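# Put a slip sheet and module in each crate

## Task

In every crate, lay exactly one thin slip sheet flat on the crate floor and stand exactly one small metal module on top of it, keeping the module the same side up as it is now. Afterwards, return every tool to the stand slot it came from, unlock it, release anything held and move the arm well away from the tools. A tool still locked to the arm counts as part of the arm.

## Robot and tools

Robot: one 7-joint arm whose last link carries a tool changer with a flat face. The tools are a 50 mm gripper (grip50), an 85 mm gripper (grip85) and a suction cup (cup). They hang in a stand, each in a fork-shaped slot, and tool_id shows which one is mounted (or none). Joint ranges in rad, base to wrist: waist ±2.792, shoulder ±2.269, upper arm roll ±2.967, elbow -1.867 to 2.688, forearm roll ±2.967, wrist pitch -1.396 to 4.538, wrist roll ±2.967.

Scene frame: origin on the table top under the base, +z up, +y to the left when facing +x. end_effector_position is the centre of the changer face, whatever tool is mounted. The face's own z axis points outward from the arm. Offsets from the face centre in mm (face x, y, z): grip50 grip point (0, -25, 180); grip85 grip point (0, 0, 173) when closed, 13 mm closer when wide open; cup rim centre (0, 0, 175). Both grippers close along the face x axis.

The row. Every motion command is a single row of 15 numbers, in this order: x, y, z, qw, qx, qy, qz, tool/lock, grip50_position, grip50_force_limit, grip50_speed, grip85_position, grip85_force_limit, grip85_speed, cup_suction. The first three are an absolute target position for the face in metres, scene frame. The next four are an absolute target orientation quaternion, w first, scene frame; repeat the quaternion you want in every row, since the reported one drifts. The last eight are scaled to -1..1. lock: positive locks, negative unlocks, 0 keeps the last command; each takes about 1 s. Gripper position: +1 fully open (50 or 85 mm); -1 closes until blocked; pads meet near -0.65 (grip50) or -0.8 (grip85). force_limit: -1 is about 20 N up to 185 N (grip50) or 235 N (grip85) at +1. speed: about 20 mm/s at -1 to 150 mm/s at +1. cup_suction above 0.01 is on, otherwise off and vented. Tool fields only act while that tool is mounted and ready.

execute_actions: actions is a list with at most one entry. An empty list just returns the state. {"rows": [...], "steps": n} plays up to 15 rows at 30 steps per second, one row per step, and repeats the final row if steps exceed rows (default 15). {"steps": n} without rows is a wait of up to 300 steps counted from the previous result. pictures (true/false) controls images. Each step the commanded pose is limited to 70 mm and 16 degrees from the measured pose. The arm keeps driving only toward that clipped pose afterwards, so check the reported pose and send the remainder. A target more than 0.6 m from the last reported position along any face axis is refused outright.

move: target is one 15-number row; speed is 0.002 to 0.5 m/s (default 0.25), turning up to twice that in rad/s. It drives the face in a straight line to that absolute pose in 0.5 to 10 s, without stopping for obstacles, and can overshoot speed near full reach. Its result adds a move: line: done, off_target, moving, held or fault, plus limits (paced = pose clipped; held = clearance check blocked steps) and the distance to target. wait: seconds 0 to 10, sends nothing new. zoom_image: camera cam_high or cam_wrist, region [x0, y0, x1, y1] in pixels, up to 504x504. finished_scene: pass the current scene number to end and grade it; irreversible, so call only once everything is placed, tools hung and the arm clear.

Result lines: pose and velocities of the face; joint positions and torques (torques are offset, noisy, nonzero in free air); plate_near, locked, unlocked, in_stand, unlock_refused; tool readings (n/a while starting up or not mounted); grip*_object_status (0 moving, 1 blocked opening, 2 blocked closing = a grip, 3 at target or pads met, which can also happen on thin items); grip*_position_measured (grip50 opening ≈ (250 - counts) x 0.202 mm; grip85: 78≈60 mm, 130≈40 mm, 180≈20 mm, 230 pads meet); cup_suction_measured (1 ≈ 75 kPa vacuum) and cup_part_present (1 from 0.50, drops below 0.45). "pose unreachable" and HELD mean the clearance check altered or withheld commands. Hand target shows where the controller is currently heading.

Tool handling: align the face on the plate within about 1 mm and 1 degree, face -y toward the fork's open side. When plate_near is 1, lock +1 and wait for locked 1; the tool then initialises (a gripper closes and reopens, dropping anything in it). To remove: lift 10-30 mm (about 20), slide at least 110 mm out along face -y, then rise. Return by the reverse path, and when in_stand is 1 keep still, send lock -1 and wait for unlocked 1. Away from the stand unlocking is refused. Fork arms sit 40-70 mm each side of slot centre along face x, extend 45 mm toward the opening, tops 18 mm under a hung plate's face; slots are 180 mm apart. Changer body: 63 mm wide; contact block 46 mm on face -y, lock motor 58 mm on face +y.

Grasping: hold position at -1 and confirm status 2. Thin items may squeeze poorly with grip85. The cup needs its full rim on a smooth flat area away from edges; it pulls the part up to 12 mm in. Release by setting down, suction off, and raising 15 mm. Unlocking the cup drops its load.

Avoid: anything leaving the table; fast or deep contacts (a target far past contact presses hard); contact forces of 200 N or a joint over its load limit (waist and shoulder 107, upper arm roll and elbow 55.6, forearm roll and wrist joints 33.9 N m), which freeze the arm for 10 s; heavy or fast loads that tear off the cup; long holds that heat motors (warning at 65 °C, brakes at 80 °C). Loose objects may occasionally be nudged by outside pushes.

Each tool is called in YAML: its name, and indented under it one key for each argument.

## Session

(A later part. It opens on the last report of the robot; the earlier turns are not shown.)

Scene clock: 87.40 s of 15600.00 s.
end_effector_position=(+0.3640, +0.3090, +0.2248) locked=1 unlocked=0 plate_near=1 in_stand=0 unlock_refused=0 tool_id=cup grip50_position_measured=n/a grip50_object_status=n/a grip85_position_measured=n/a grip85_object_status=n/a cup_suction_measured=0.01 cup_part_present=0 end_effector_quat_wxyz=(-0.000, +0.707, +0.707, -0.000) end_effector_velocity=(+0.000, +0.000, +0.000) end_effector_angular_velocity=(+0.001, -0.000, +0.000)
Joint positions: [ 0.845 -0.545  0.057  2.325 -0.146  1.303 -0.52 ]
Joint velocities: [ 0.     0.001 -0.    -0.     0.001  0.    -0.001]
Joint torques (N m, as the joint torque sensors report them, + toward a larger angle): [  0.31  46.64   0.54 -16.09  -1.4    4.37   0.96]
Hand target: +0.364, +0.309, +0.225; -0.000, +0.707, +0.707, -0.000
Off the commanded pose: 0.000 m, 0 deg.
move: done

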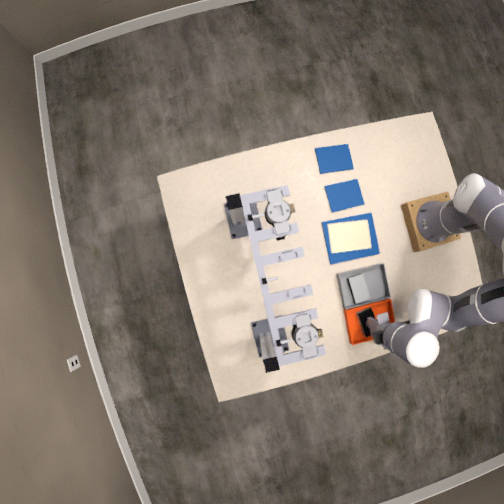

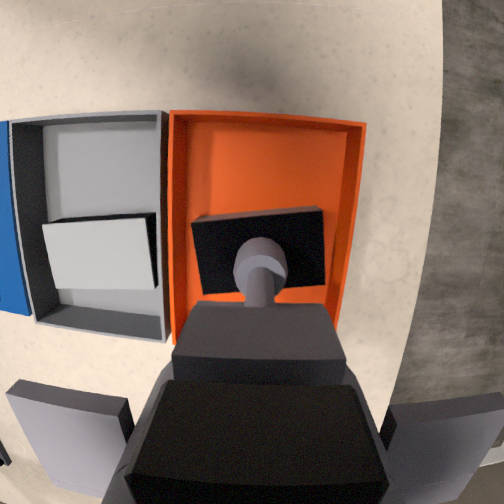

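move:
  target: [0.362,0.309,0.212,0,0.7071,0.7071,0,1,1,0,0,1,0,0,1]
  speed: 0.01

move:
  target: [0.362,0.309,0.205,0,0.7071,0.7071,0,1,1,0,0,1,0,0,1]
  speed: 0.01

Scene clock: 91.63 s of 15600.00 s.
end_effector_position=(+0.3620, +0.3091, +0.2120) locked=1 unlocked=0 plate_near=1 in_stand=0 unlock_refused=0 tool_id=cup grip50_position_measured=n/a grip50_object_status=n/a grip85_position_measured=n/a grip85_object_status=n/a cup_suction_measured=0.01 cup_part_present=0 end_effector_quat_wxyz=(-0.000, +0.707, +0.707, +0.000) end_effector_velocity=(+0.000, +0.000, +0.000) end_effector_angular_velocity=(+0.000, -0.000, +0.001)
Joint positions: [ 0.859 -0.581  0.044  2.327 -0.147  1.342 -0.515]
Joint velocities: [ 0.     0.    -0.     0.    -0.001  0.001 -0.   ]
Joint torques (N m, as the joint torque sensors report them, + toward a larger angle): [  0.52  46.23   0.5  -13.68  -0.98   4.41   0.82]
Hand target: +0.362, +0.309, +0.212; -0.000, +0.707, +0.707, -0.000
Off the commanded pose: 0.000 m, 0 deg.
move: done

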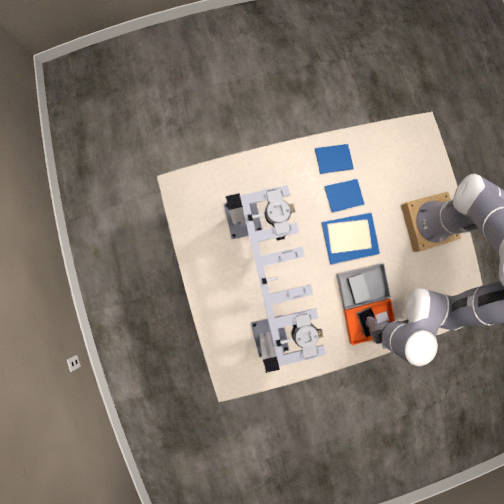

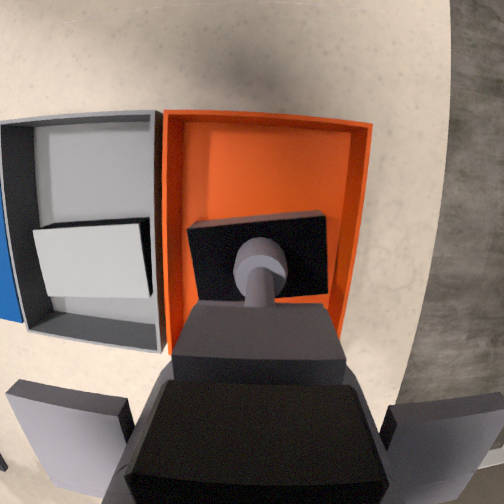

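Scene clock: 92.57 s of 15600.00 s.
end_effector_position=(+0.3619, +0.3089, +0.2048) locked=1 unlocked=0 plate_near=1 in_stand=0 unlock_refused=0 tool_id=cup grip50_position_measured=n/a grip50_object_status=n/a grip85_position_measured=n/a grip85_object_status=n/a cup_suction_measured=1.00 cup_part_present=1 end_effector_quat_wxyz=(-0.000, +0.707, +0.707, -0.000) end_effector_velocity=(-0.000, -0.000, -0.000) end_effector_angular_velocity=(-0.000, +0.000, -0.001)
Joint positions: [ 0.864 -0.602  0.038  2.325 -0.147  1.36  -0.514]
Joint velocities: [ 0.     0.    -0.    -0.     0.001 -0.001 -0.   ]
Joint torques (N m, as the joint torque sensors report them, + toward a larger angle): [  0.09  47.75   0.57 -15.57  -1.16   4.63   0.78]
Hand target: +0.362, +0.309, +0.205; -0.000, +0.707, +0.707, -0.000
Off the commanded pose: 0.000 m, 0 deg.
move: done

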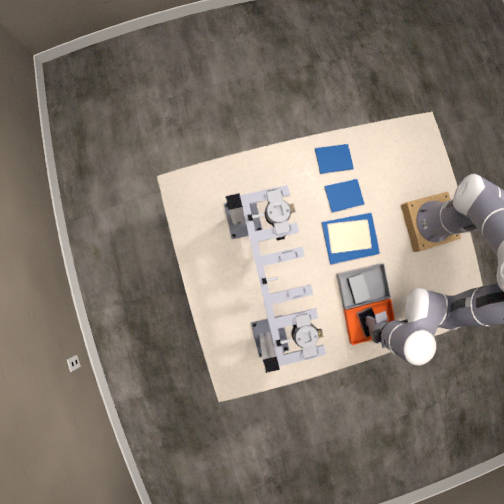

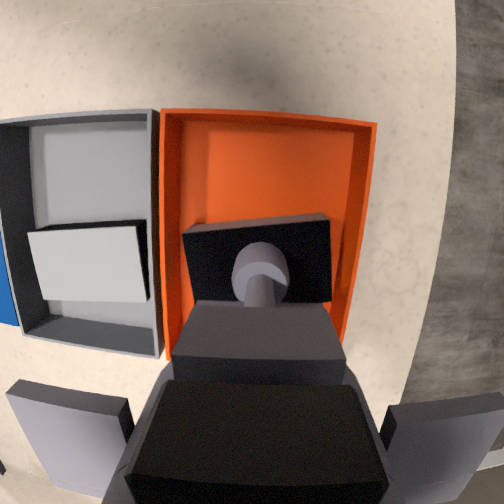

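move:
  target: [0.362,0.309,0.27,0,0.7071,0.7071,0,1,1,0,0,1,0,0,1]
  speed: 0.06

move:
  target: [0.495,0.29,0.27,0,0.7071,0.7071,0,1,1,0,0,1,0,0,1]
  speed: 0.1

move:
  target: [0.495,0.29,0.205,0,0.7071,0.7071,0,1,1,0,0,1,0,0,1]
  speed: 0.04

move:
  target: [0.495,0.29,0.197,0,0.7071,0.7071,0,1,1,0,0,1,0,0,1]
  speed: 0.008

Scene clock: 101.17 s of 15600.00 s.
end_effector_position=(+0.3619, +0.3088, +0.2702) locked=1 unlocked=0 plate_near=1 in_stand=0 unlock_refused=0 tool_id=cup grip50_position_measured=n/a grip50_object_status=n/a grip85_position_measured=n/a grip85_object_status=n/a cup_suction_measured=1.00 cup_part_present=1 end_effector_quat_wxyz=(+0.000, +0.707, +0.707, +0.000) end_effector_velocity=(-0.000, -0.000, -0.000) end_effector_angular_velocity=(-0.001, +0.001, +0.001)
Joint positions: [ 0.826 -0.416  0.09   2.326 -0.119  1.174 -0.534]
Joint velocities: [-0.    -0.001  0.     0.    -0.     0.    -0.001]
Joint torques (N m, as the joint torque sensors report them, + toward a larger angle): [ -1.05  43.36   2.43 -18.81  -1.79   4.19  -0.28]
Hand target: +0.362, +0.309, +0.270; +0.000, +0.707, +0.707, +0.000
Off the commanded pose: 0.000 m, 0 deg.
move: done

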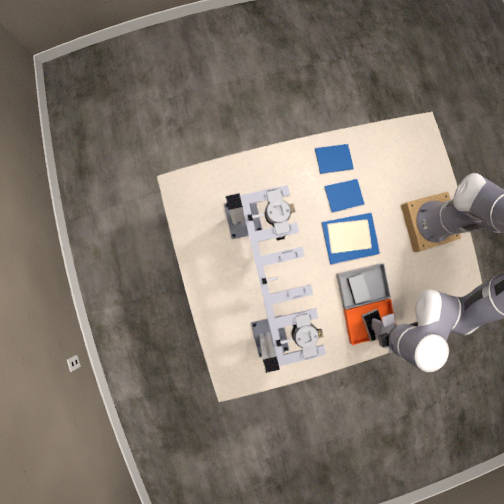

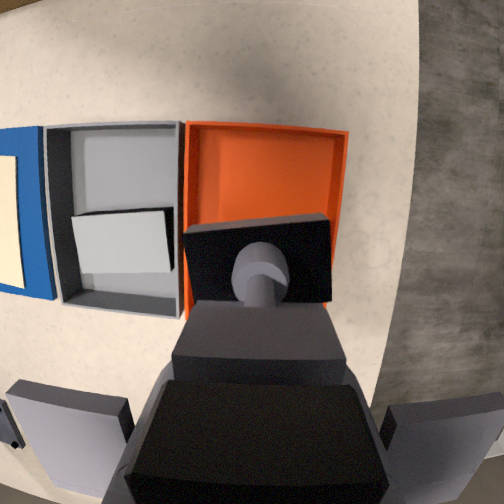

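Scene clock: 102.80 s of 15600.00 s.
end_effector_position=(+0.4953, +0.2899, +0.2703) locked=1 unlocked=0 plate_near=1 in_stand=0 unlock_refused=0 tool_id=cup grip50_position_measured=n/a grip50_object_status=n/a grip85_position_measured=n/a grip85_object_status=n/a cup_suction_measured=1.00 cup_part_present=1 end_effector_quat_wxyz=(+0.001, +0.707, +0.707, -0.000) end_effector_velocity=(+0.000, +0.000, +0.000) end_effector_angular_velocity=(+0.000, -0.000, -0.000)
Joint positions: [ 0.637 -0.559  0.074  2.026 -0.091  1.02  -0.775]
Joint velocities: [-0. -0. -0.  0. -0.  0.  0.]
Joint torques (N m, as the joint torque sensors report them, + toward a larger angle): [ -0.08  56.06   2.89 -22.42  -2.78   4.27   0.19]
Hand target: +0.495, +0.290, +0.270; +0.001, +0.707, +0.707, -0.000
Off the commanded pose: 0.000 m, 0 deg.
move: done

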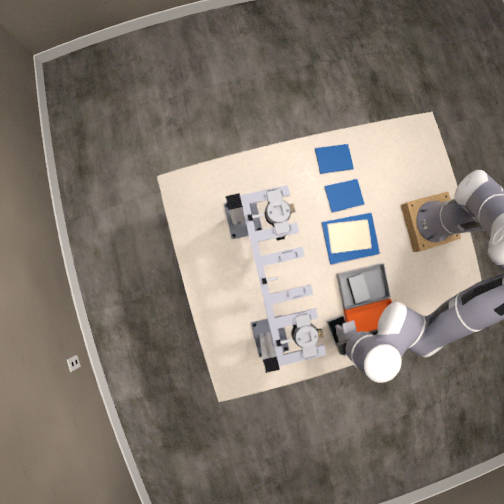

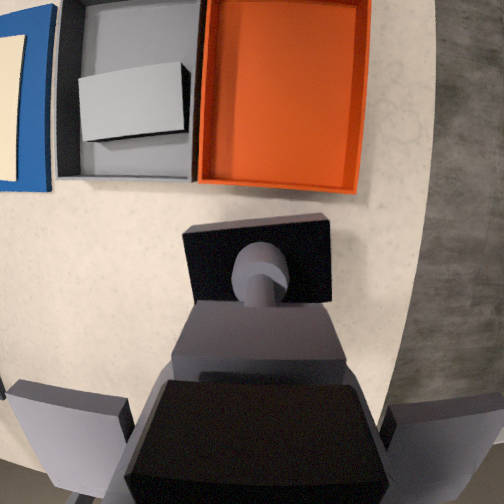

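Scene clock: 104.67 s of 15600.00 s.
end_effector_position=(+0.4950, +0.2900, +0.2046) locked=1 unlocked=0 plate_near=1 in_stand=0 unlock_refused=0 tool_id=cup grip50_position_measured=n/a grip50_object_status=n/a grip85_position_measured=n/a grip85_object_status=n/a cup_suction_measured=1.00 cup_part_present=1 end_effector_quat_wxyz=(-0.000, +0.707, +0.707, -0.000) end_effector_velocity=(+0.000, -0.000, +0.000) end_effector_angular_velocity=(+0.000, -0.000, -0.001)
Joint positions: [ 0.655 -0.707  0.05   2.02  -0.1    1.162 -0.77 ]
Joint velocities: [ 0.     0.001 -0.     0.     0.001 -0.    -0.   ]
Joint torques (N m, as the joint torque sensors report them, + toward a larger angle): [  0.31  57.46   1.01 -20.65  -2.06   4.45   0.95]
Hand target: +0.495, +0.290, +0.205; -0.000, +0.707, +0.707, +0.000
Off the commanded pose: 0.000 m, 0 deg.
move: done

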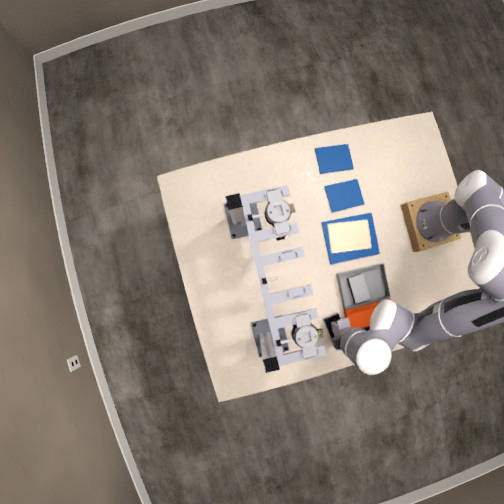

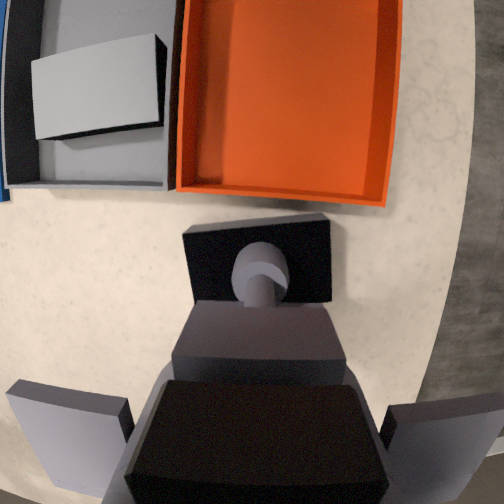

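Scene clock: 105.83 s of 15600.00 s.
end_effector_position=(+0.4948, +0.2899, +0.1968) locked=1 unlocked=0 plate_near=1 in_stand=0 unlock_refused=0 tool_id=cup grip50_position_measured=n/a grip50_object_status=n/a grip85_position_measured=n/a grip85_object_status=n/a cup_suction_measured=1.00 cup_part_present=1 end_effector_quat_wxyz=(-0.000, +0.707, +0.707, -0.000) end_effector_velocity=(-0.000, -0.000, -0.000) end_effector_angular_velocity=(-0.000, +0.000, -0.001)
Joint positions: [ 0.657 -0.725  0.047  2.018 -0.1    1.179 -0.77 ]
Joint velocities: [ 0.     0.    -0.    -0.     0.    -0.001  0.001]
Joint torques (N m, as the joint torque sensors report them, + toward a larger angle): [ -0.03  57.89   0.98 -19.95  -1.9    4.44   0.94]
Hand target: +0.495, +0.290, +0.197; -0.000, +0.707, +0.707, +0.000
Off the commanded pose: 0.000 m, 0 deg.
move: done

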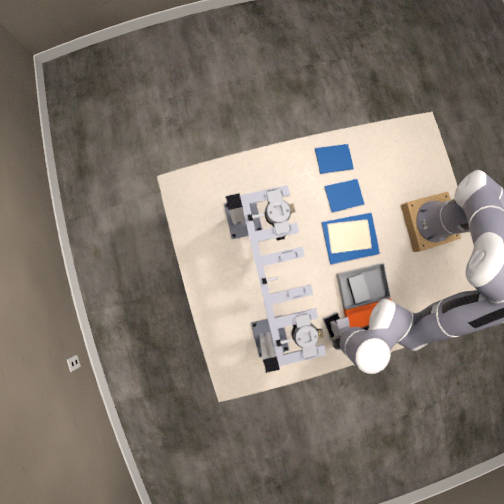

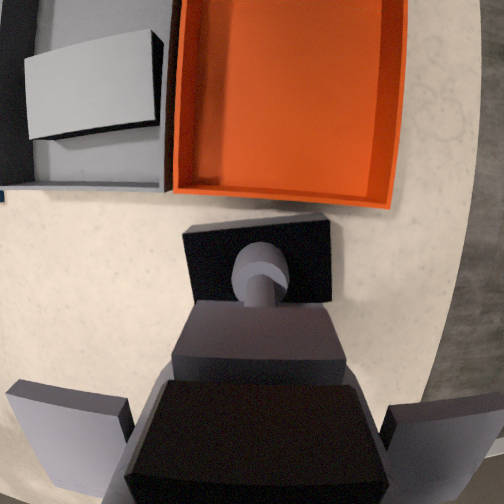

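move:
  target: [0.495,0.29,0.193,0,0.7071,0.7071,0,1,1,0,0,1,0,0,1]
  speed: 0.006

Scene clock: 108.40 s of 15600.00 s.
end_effector_position=(+0.4964, +0.2911, +0.1955) locked=1 unlocked=0 plate_near=1 in_stand=0 unlock_refused=0 tool_id=cup grip50_position_measured=n/a grip50_object_status=n/a grip85_position_measured=n/a grip85_object_status=n/a cup_suction_measured=1.00 cup_part_present=1 end_effector_quat_wxyz=(+0.000, +0.707, +0.707, +0.003) end_effector_velocity=(-0.000, -0.000, -0.000) end_effector_angular_velocity=(-0.000, +0.000, -0.000)
Joint positions: [ 0.658 -0.731  0.045  2.015 -0.101  1.188 -0.769]
Joint velocities: [ 0.     0.     0.    -0.     0.001 -0.    -0.   ]
Joint torques (N m, as the joint torque sensors report them, + toward a larger angle): [  0.33  34.91   1.92 -12.78  -1.35   2.16   1.22]
Hand target: +0.495, +0.290, +0.193; -0.000, +0.707, +0.707, +0.000
Off the commanded pose: 0.003 m, 0 deg.
move: done

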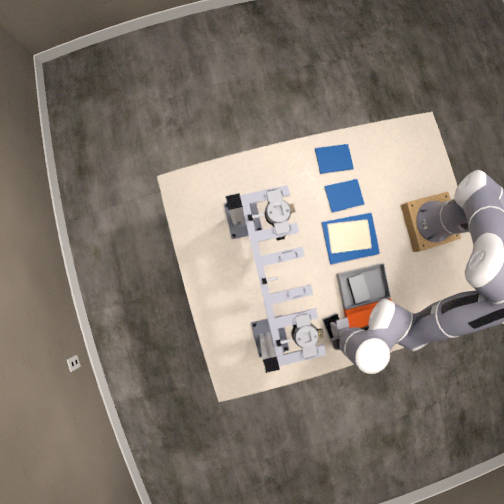

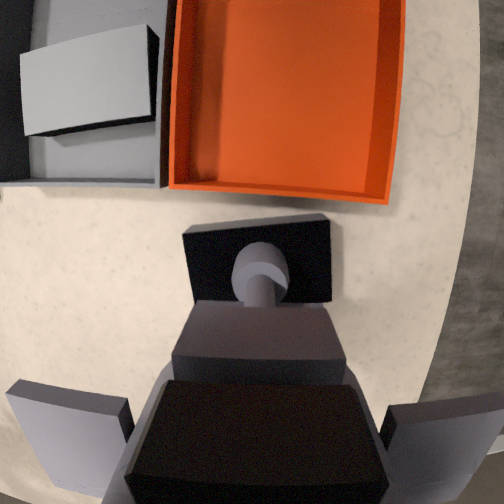

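move:
  target: [0.495,0.29,0.196,0,0.7071,0.7071,0,1,1,0,0,1,0,0,0]
  speed: 0.004

move:
  target: [0.495,0.29,0.27,0,0.7071,0.7071,0,1,1,0,0,1,0,0,0]
  speed: 0.05

move:
  target: [0.42,0.31,0.33,0,0.7071,0.7071,0,1,1,0,0,1,0,0,0]

move:
  target: [0.42,0.17,0.33,0,0.7071,0.7071,0,1,1,0,0,1,0,0,0]

move:
  target: [0.42,-0.027,0.33,0,0.7071,0.7071,0,1,1,0,0,1,0,0,0]

Scene clock: 115.53 s of 15600.00 s.
end_effector_position=(+0.4962, +0.2910, +0.1976) locked=1 unlocked=0 plate_near=1 in_stand=0 unlock_refused=0 tool_id=cup grip50_position_measured=n/a grip50_object_status=n/a grip85_position_measured=n/a grip85_object_status=n/a cup_suction_measured=0.01 cup_part_present=0 end_effector_quat_wxyz=(+0.000, +0.707, +0.707, +0.002) end_effector_velocity=(+0.000, +0.000, +0.000) end_effector_angular_velocity=(-0.000, -0.000, -0.001)
Joint positions: [ 0.658 -0.726  0.046  2.016 -0.101  1.183 -0.769]
Joint velocities: [-0.    -0.     0.    -0.    -0.001 -0.     0.001]
Joint torques (N m, as the joint torque sensors report them, + toward a larger angle): [ -0.98  46.35   2.64 -11.89  -1.1    1.26   0.94]
Hand target: +0.495, +0.290, +0.196; +0.000, +0.707, +0.707, +0.000
Off the commanded pose: 0.002 m, 0 deg.
move: done

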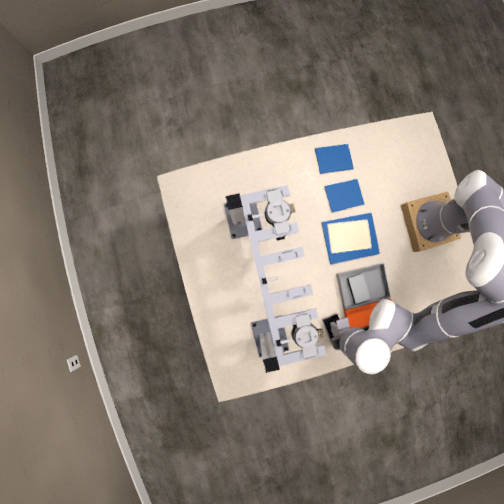

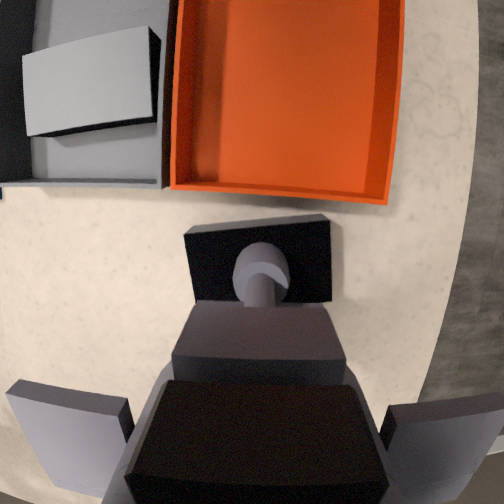

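Scene clock: 117.27 s of 15600.00 s.
end_effector_position=(+0.4949, +0.2898, +0.2702) locked=1 unlocked=0 plate_near=1 in_stand=0 unlock_refused=0 tool_id=cup grip50_position_measured=n/a grip50_object_status=n/a grip85_position_measured=n/a grip85_object_status=n/a cup_suction_measured=0.01 cup_part_present=0 end_effector_quat_wxyz=(+0.000, +0.707, +0.707, +0.000) end_effector_velocity=(-0.000, +0.000, -0.000) end_effector_angular_velocity=(-0.000, +0.000, +0.000)
Joint positions: [ 0.638 -0.558  0.074  2.027 -0.09   1.022 -0.776]
Joint velocities: [-0. -0.  0. -0. -0.  0. -0.]
Joint torques (N m, as the joint torque sensors report them, + toward a larger angle): [ -2.08  52.99   2.76 -22.77  -2.71   3.79  -0.4 ]
Hand target: +0.495, +0.290, +0.270; +0.000, +0.707, +0.707, -0.000
Off the commanded pose: 0.000 m, 0 deg.
move: done

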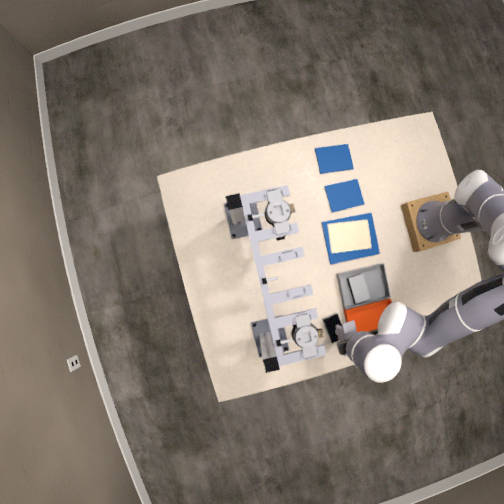

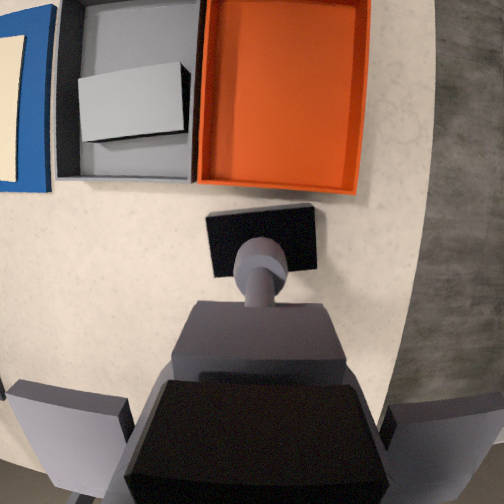

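Scene clock: 118.03 s of 15600.00 s.
end_effector_position=(+0.4196, +0.3100, +0.3300) locked=1 unlocked=0 plate_near=1 in_stand=0 unlock_refused=0 tool_id=cup grip50_position_measured=n/a grip50_object_status=n/a grip85_position_measured=n/a grip85_object_status=n/a cup_suction_measured=0.01 cup_part_present=0 end_effector_quat_wxyz=(-0.000, +0.707, +0.707, +0.000) end_effector_velocity=(+0.000, -0.000, -0.001) end_effector_angular_velocity=(-0.002, +0.001, +0.000)
Joint positions: [ 0.715 -0.347  0.126  2.162 -0.086  0.942 -0.65 ]
Joint velocities: [-0.001 -0.001  0.     0.    -0.001 -0.     0.   ]
Joint torques (N m, as the joint torque sensors report them, + toward a larger angle): [ -1.61  45.51   1.41 -24.62  -3.05   4.04  -0.25]
Hand target: +0.420, +0.310, +0.330; -0.000, +0.707, +0.707, +0.000
Off the commanded pose: 0.000 m, 0 deg.
move: done

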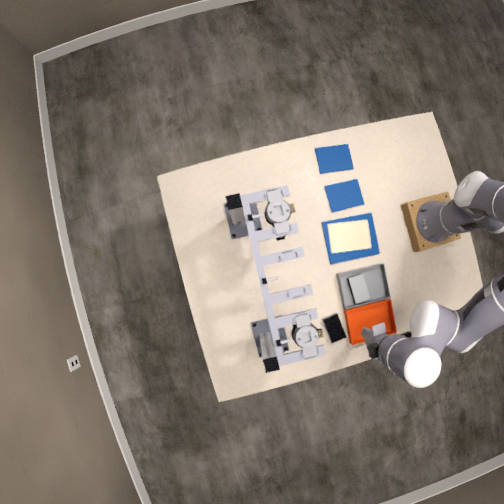

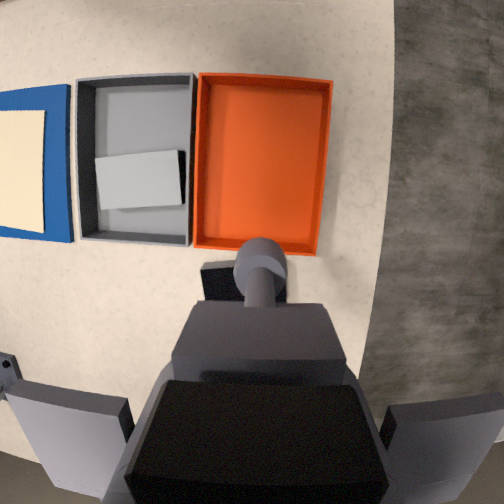

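Scene clock: 118.93 s of 15600.00 s.
end_effector_position=(+0.4204, +0.1697, +0.3297) locked=1 unlocked=0 plate_near=1 in_stand=0 unlock_refused=0 tool_id=cup grip50_position_measured=n/a grip50_object_status=n/a grip85_position_measured=n/a grip85_object_status=n/a cup_suction_measured=0.01 cup_part_present=0 end_effector_quat_wxyz=(+0.000, +0.707, +0.707, -0.000) end_effector_velocity=(-0.000, +0.001, -0.000) end_effector_angular_velocity=(-0.001, +0.000, +0.002)
Joint positions: [ 0.542 -0.211  0.077  2.363 -0.044  1.012 -0.899]
Joint velocities: [ 0.001 -0.     0.     0.    -0.001 -0.     0.   ]
Joint torques (N m, as the joint torque sensors report them, + toward a larger angle): [  0.26  36.81   1.45 -24.01  -2.97   4.75   0.93]
Hand target: +0.420, +0.170, +0.330; +0.000, +0.707, +0.707, -0.000
Off the commanded pose: 0.001 m, 0 deg.
move: done

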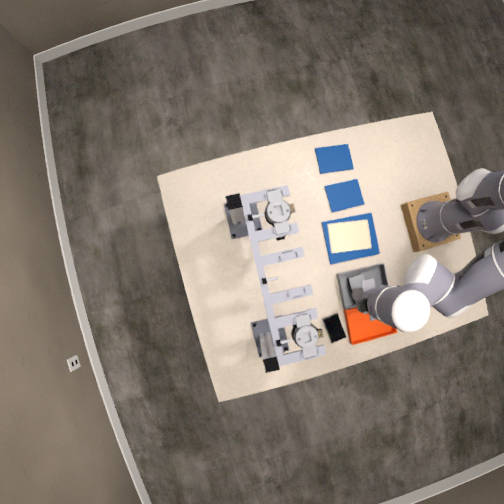

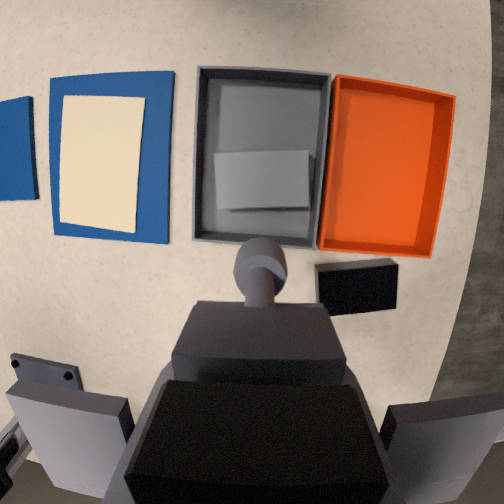

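Scene clock: 120.07 s of 15600.00 s.
end_effector_position=(+0.4205, -0.0276, +0.3298) locked=1 unlocked=0 plate_near=1 in_stand=0 unlock_refused=0 tool_id=cup grip50_position_measured=n/a grip50_object_status=n/a grip85_position_measured=n/a grip85_object_status=n/a cup_suction_measured=0.01 cup_part_present=0 end_effector_quat_wxyz=(+0.000, +0.707, +0.707, -0.000) end_effector_velocity=(+0.000, +0.001, +0.000) end_effector_angular_velocity=(+0.000, -0.001, +0.001)
Joint positions: [ 0.266 -0.13  -0.075  2.469  0.013  1.039 -1.373]
Joint velocities: [ 0.001  0.    -0.    -0.     0.     0.    -0.   ]
Joint torques (N m, as the joint torque sensors report them, + toward a larger angle): [ -0.73  32.77   0.23 -23.17  -2.7    4.15   1.27]
Hand target: +0.421, -0.027, +0.330; +0.000, +0.707, +0.707, -0.000
Off the commanded pose: 0.001 m, 0 deg.
move: done

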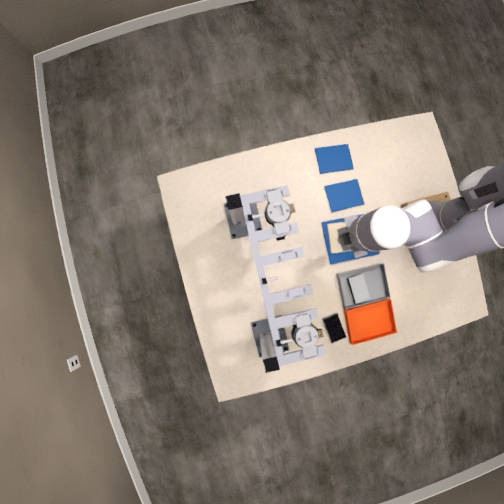

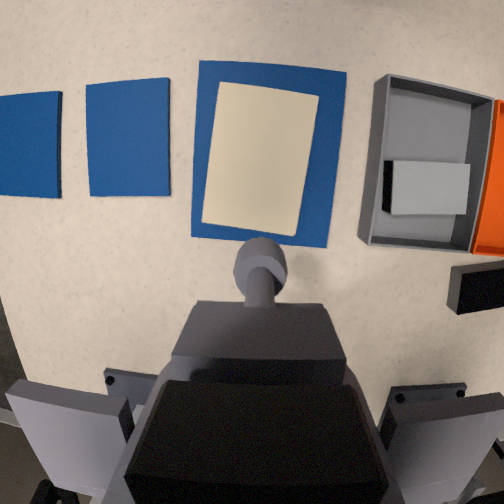

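move:
  target: [0.343,-0.029,0.205,0,0.7576,0.6528,0,1,1,0,0,1,0,0,1]
  speed: 0.12

move:
  target: [0.343,-0.029,0.188,0,0.7576,0.6528,0,1,1,0,0,1,0,0,1]
  speed: 0.01

Scene clock: 128.03 s of 15600.00 s.
end_effector_position=(+0.3434, -0.0289, +0.2042) locked=1 unlocked=0 plate_near=1 in_stand=0 unlock_refused=0 tool_id=cup grip50_position_measured=n/a grip50_object_status=n/a grip85_position_measured=n/a grip85_object_status=n/a cup_suction_measured=0.01 cup_part_present=0 end_effector_quat_wxyz=(-0.000, +0.758, +0.653, +0.000) end_effector_velocity=(+0.000, +0.000, +0.000) end_effector_angular_velocity=(+0.000, -0.001, -0.001)
Joint positions: [ 0.273 -0.541  0.012  2.643  0.159  1.626 -1.28 ]
Joint velocities: [-0.     0.001 -0.     0.     0.    -0.     0.001]
Joint torques (N m, as the joint torque sensors report them, + toward a larger angle): [-1.4  34.49  0.3  -5.19  0.05  4.06  0.16]
Hand target: +0.344, -0.029, +0.204; -0.000, +0.757, +0.653, +0.000
Off the commanded pose: 0.001 m, 0 deg.
move: done

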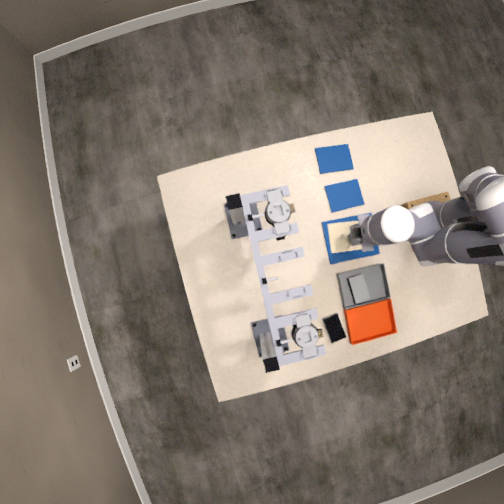

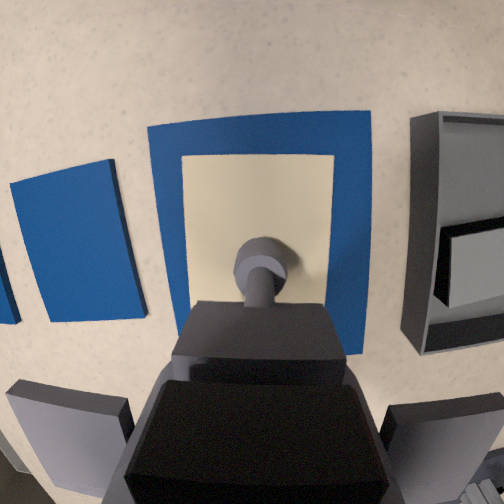

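Scene clock: 129.87 s of 15600.00 s.
end_effector_position=(+0.3429, -0.0291, +0.1879) locked=1 unlocked=0 plate_near=1 in_stand=0 unlock_refused=0 tool_id=cup grip50_position_measured=n/a grip50_object_status=n/a grip85_position_measured=n/a grip85_object_status=n/a cup_suction_measured=1.00 cup_part_present=1 end_effector_quat_wxyz=(-0.000, +0.758, +0.653, -0.000) end_effector_velocity=(+0.000, -0.000, +0.000) end_effector_angular_velocity=(+0.000, -0.000, -0.000)
Joint positions: [ 0.26  -0.616  0.026  2.629  0.159  1.686 -1.281]
Joint velocities: [-0.  0. -0.  0. -0.  0.  0.]
Joint torques (N m, as the joint torque sensors report them, + toward a larger angle): [-2.83 35.85  0.98 -3.05 -0.01  4.33 -0.21]
Hand target: +0.343, -0.029, +0.188; +0.000, +0.758, +0.653, -0.000
Off the commanded pose: 0.000 m, 0 deg.
move: done

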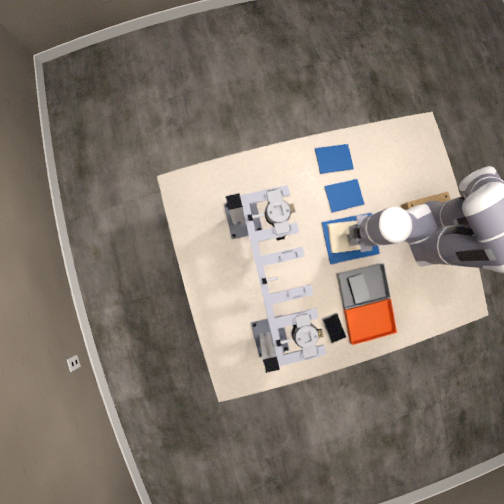

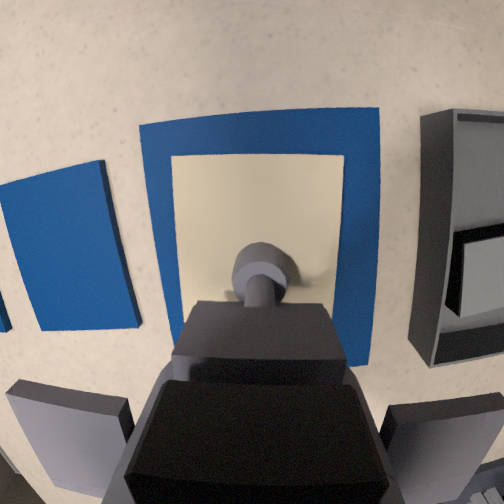

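move:
  target: [0.36,-0.029,0.26,0,0.7576,0.6528,0,1,1,0,0,1,0,0,1]
  speed: 0.06

move:
  target: [0.348,0.3116,0.26,0,0.7302,0.6833,0,1,1,0,0,1,0,0,1]
  speed: 0.15

move:
  target: [0.348,0.3116,0.215,0,0.7302,0.6833,0,1,1,0,0,1,0,0,1]
  speed: 0.04

Scene clock: 134.40 s of 15600.00 s.
end_effector_position=(+0.3598, -0.0290, +0.2603) locked=1 unlocked=0 plate_near=1 in_stand=0 unlock_refused=0 tool_id=cup grip50_position_measured=n/a grip50_object_status=n/a grip85_position_measured=n/a grip85_object_status=n/a cup_suction_measured=1.00 cup_part_present=1 end_effector_quat_wxyz=(-0.000, +0.757, +0.653, +0.000) end_effector_velocity=(-0.000, -0.000, -0.000) end_effector_angular_velocity=(-0.000, +0.001, -0.000)
Joint positions: [ 0.319 -0.289 -0.072  2.646  0.092  1.374 -1.245]
Joint velocities: [ 0.    -0.001  0.    -0.     0.001 -0.    -0.001]
Joint torques (N m, as the joint torque sensors report them, + toward a larger angle): [  0.22  30.09  -1.63 -12.47  -1.23   4.3    1.02]
Hand target: +0.360, -0.029, +0.260; +0.000, +0.758, +0.653, -0.000
Off the commanded pose: 0.000 m, 0 deg.
move: done

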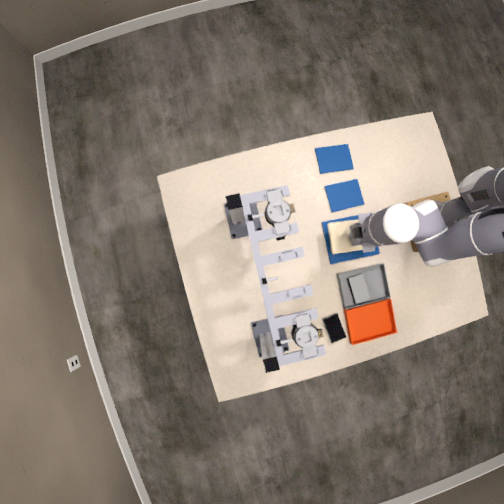

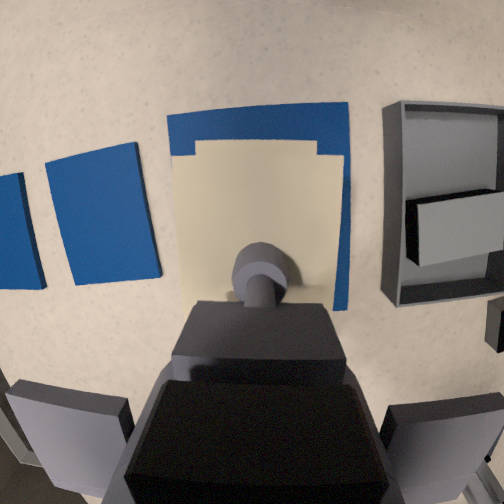

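Scene clock: 136.97 s of 15600.00 s.
end_effector_position=(+0.3466, +0.3125, +0.2606) locked=1 unlocked=0 plate_near=1 in_stand=0 unlock_refused=0 tool_id=cup grip50_position_measured=n/a grip50_object_status=n/a grip85_position_measured=n/a grip85_object_status=n/a cup_suction_measured=1.00 cup_part_present=1 end_effector_quat_wxyz=(-0.001, +0.730, +0.683, +0.000) end_effector_velocity=(+0.000, -0.000, -0.000) end_effector_angular_velocity=(-0.000, +0.000, -0.001)
Joint positions: [ 0.963 -0.425  0.     2.35  -0.021  1.213 -0.505]
Joint velocities: [-0.    -0.    -0.    -0.    -0.    -0.     0.001]
Joint torques (N m, as the joint torque sensors report them, + toward a larger angle): [ -2.03  43.48  -0.53 -17.1   -1.91   4.16   0.41]
Hand target: +0.347, +0.312, +0.261; -0.001, +0.730, +0.683, +0.000
Off the commanded pose: 0.002 m, 0 deg.
move: done

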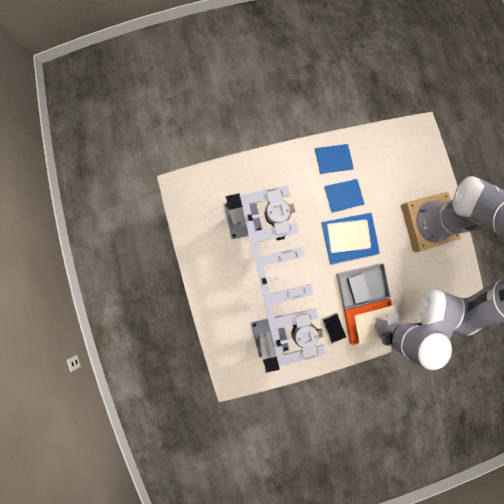

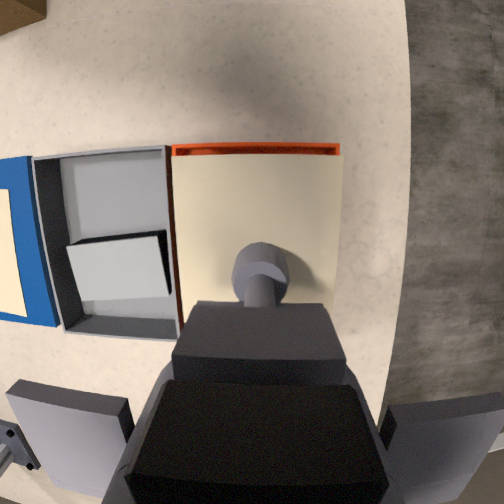

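Scene clock: 138.33 s of 15600.00 s.
end_effector_position=(+0.3480, +0.3116, +0.2148) locked=1 unlocked=0 plate_near=1 in_stand=0 unlock_refused=0 tool_id=cup grip50_position_measured=n/a grip50_object_status=n/a grip85_position_measured=n/a grip85_object_status=n/a cup_suction_measured=1.00 cup_part_present=1 end_effector_quat_wxyz=(-0.000, +0.730, +0.683, -0.000) end_effector_velocity=(+0.000, +0.000, +0.000) end_effector_angular_velocity=(+0.000, -0.001, +0.002)
Joint positions: [ 0.965 -0.564 -0.008  2.34  -0.023  1.34  -0.505]
Joint velocities: [ 0.     0.001 -0.     0.    -0.002 -0.     0.   ]
Joint torques (N m, as the joint torque sensors report them, + toward a larger angle): [ -0.86  46.62  -0.36 -14.76  -1.49   4.55  -0.17]
Hand target: +0.348, +0.312, +0.215; -0.000, +0.730, +0.683, -0.000
Off the commanded pose: 0.000 m, 0 deg.
move: done

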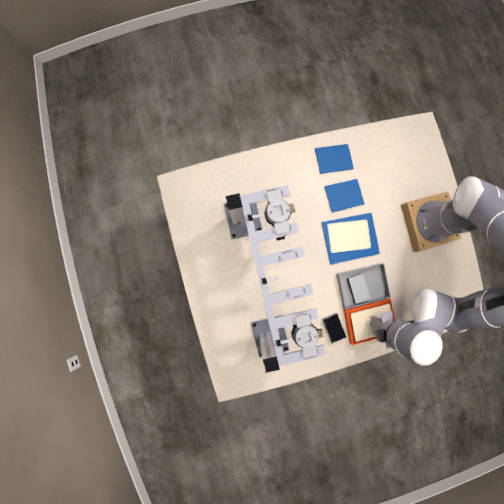

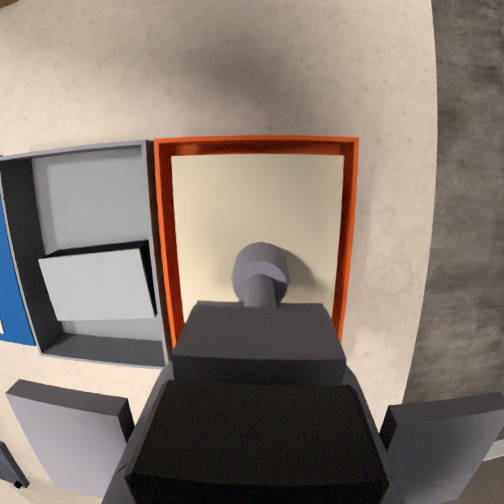

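Good. Lower.

move:
  target: [0.348,0.3106,0.178,0,0.7302,0.6833,0,1,1,0,0,1,0,0,1]
  speed: 0.03

move:
  target: [0.348,0.3106,0.172,0,0.7302,0.6833,0,1,1,0,0,1,0,0,1]
  speed: 0.006

move:
  target: [0.348,0.3106,0.169,0,0.7302,0.6833,0,1,1,0,0,1,0,0,1]
  speed: 0.005

Scene clock: 143.17 s of 15600.00 s.
end_effector_position=(+0.3479, +0.3106, +0.1778) locked=1 unlocked=0 plate_near=1 in_stand=0 unlock_refused=0 tool_id=cup grip50_position_measured=n/a grip50_object_status=n/a grip85_position_measured=n/a grip85_object_status=n/a cup_suction_measured=1.00 cup_part_present=1 end_effector_quat_wxyz=(-0.000, +0.730, +0.683, -0.000) end_effector_velocity=(-0.000, +0.000, +0.000) end_effector_angular_velocity=(-0.000, -0.000, -0.000)
Joint positions: [ 0.965 -0.678 -0.01   2.322 -0.023  1.435 -0.506]
Joint velocities: [-0.     0.001  0.     0.    -0.    -0.     0.001]
Joint torques (N m, as the joint torque sensors report them, + toward a larger angle): [ -1.69  47.5   -0.32 -11.7   -1.23   4.52   0.13]
Hand target: +0.348, +0.311, +0.178; -0.000, +0.730, +0.683, -0.000
Off the commanded pose: 0.000 m, 0 deg.
move: done

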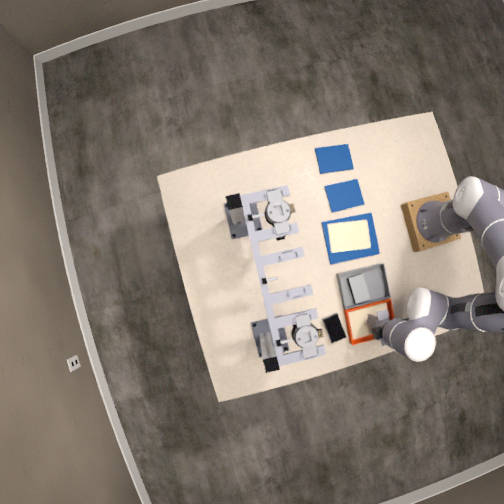

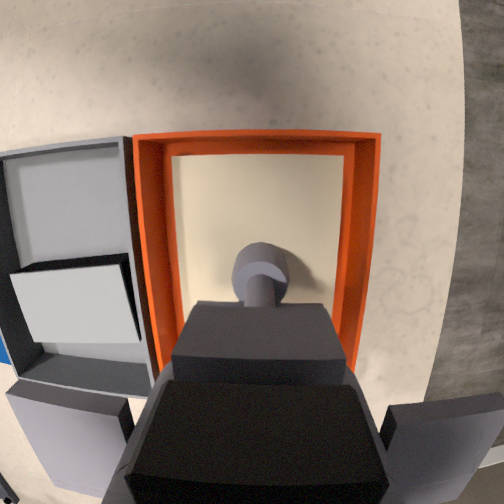

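Scene clock: 144.37 s of 15600.00 s.
end_effector_position=(+0.3479, +0.3105, +0.1719) locked=1 unlocked=0 plate_near=1 in_stand=0 unlock_refused=0 tool_id=cup grip50_position_measured=n/a grip50_object_status=n/a grip85_position_measured=n/a grip85_object_status=n/a cup_suction_measured=1.00 cup_part_present=1 end_effector_quat_wxyz=(-0.000, +0.730, +0.683, -0.000) end_effector_velocity=(-0.000, -0.000, -0.000) end_effector_angular_velocity=(-0.000, +0.000, -0.001)
Joint positions: [ 0.965 -0.696 -0.01   2.318 -0.023  1.45  -0.506]
Joint velocities: [ 0.    -0.     0.    -0.     0.    -0.     0.001]
Joint torques (N m, as the joint torque sensors report them, + toward a larger angle): [ -0.15  47.12  -0.26 -11.66  -0.88   4.54   0.15]
Hand target: +0.348, +0.311, +0.172; -0.000, +0.730, +0.683, -0.000
Off the commanded pose: 0.000 m, 0 deg.
move: done

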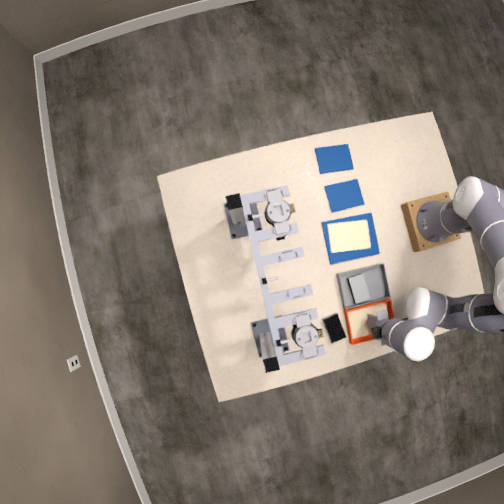

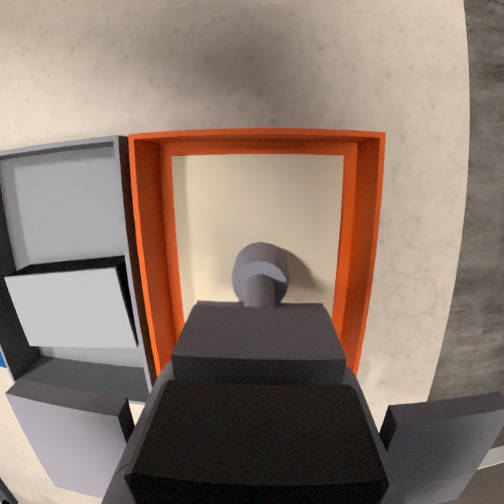

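Scene clock: 145.17 s of 15600.00 s.
end_effector_position=(+0.3482, +0.3109, +0.1695) locked=1 unlocked=0 plate_near=1 in_stand=0 unlock_refused=0 tool_id=cup grip50_position_measured=n/a grip50_object_status=n/a grip85_position_measured=n/a grip85_object_status=n/a cup_suction_measured=1.00 cup_part_present=1 end_effector_quat_wxyz=(-0.000, +0.730, +0.683, +0.001) end_effector_velocity=(-0.000, +0.000, +0.000) end_effector_angular_velocity=(+0.000, -0.000, +0.001)
Joint positions: [ 0.965 -0.704 -0.01   2.316 -0.023  1.457 -0.506]
Joint velocities: [-0.     0.     0.     0.    -0.001  0.    -0.   ]
Joint torques (N m, as the joint torque sensors report them, + toward a larger angle): [ -0.4   41.46  -0.43 -10.01  -1.16   3.77  -0.13]
Hand target: +0.348, +0.311, +0.169; -0.000, +0.730, +0.683, +0.000
Off the commanded pose: 0.001 m, 0 deg.
move: done

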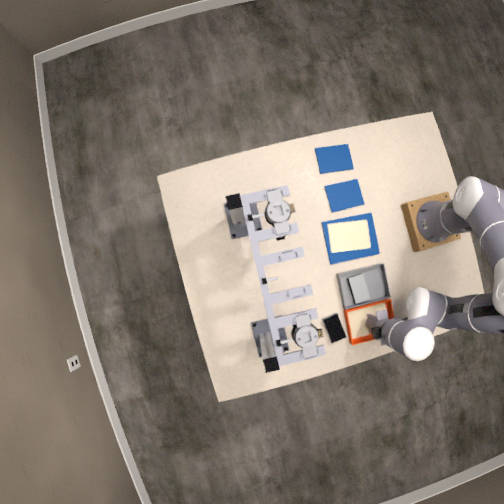

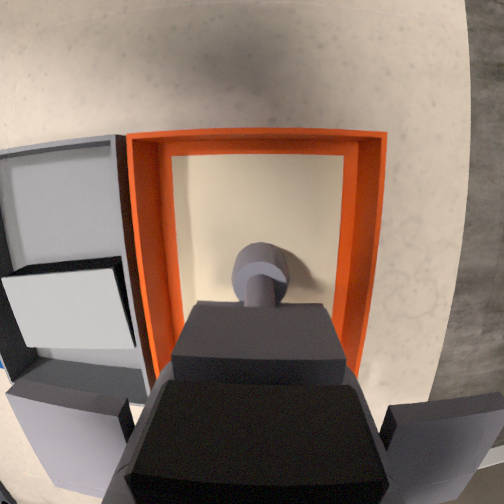

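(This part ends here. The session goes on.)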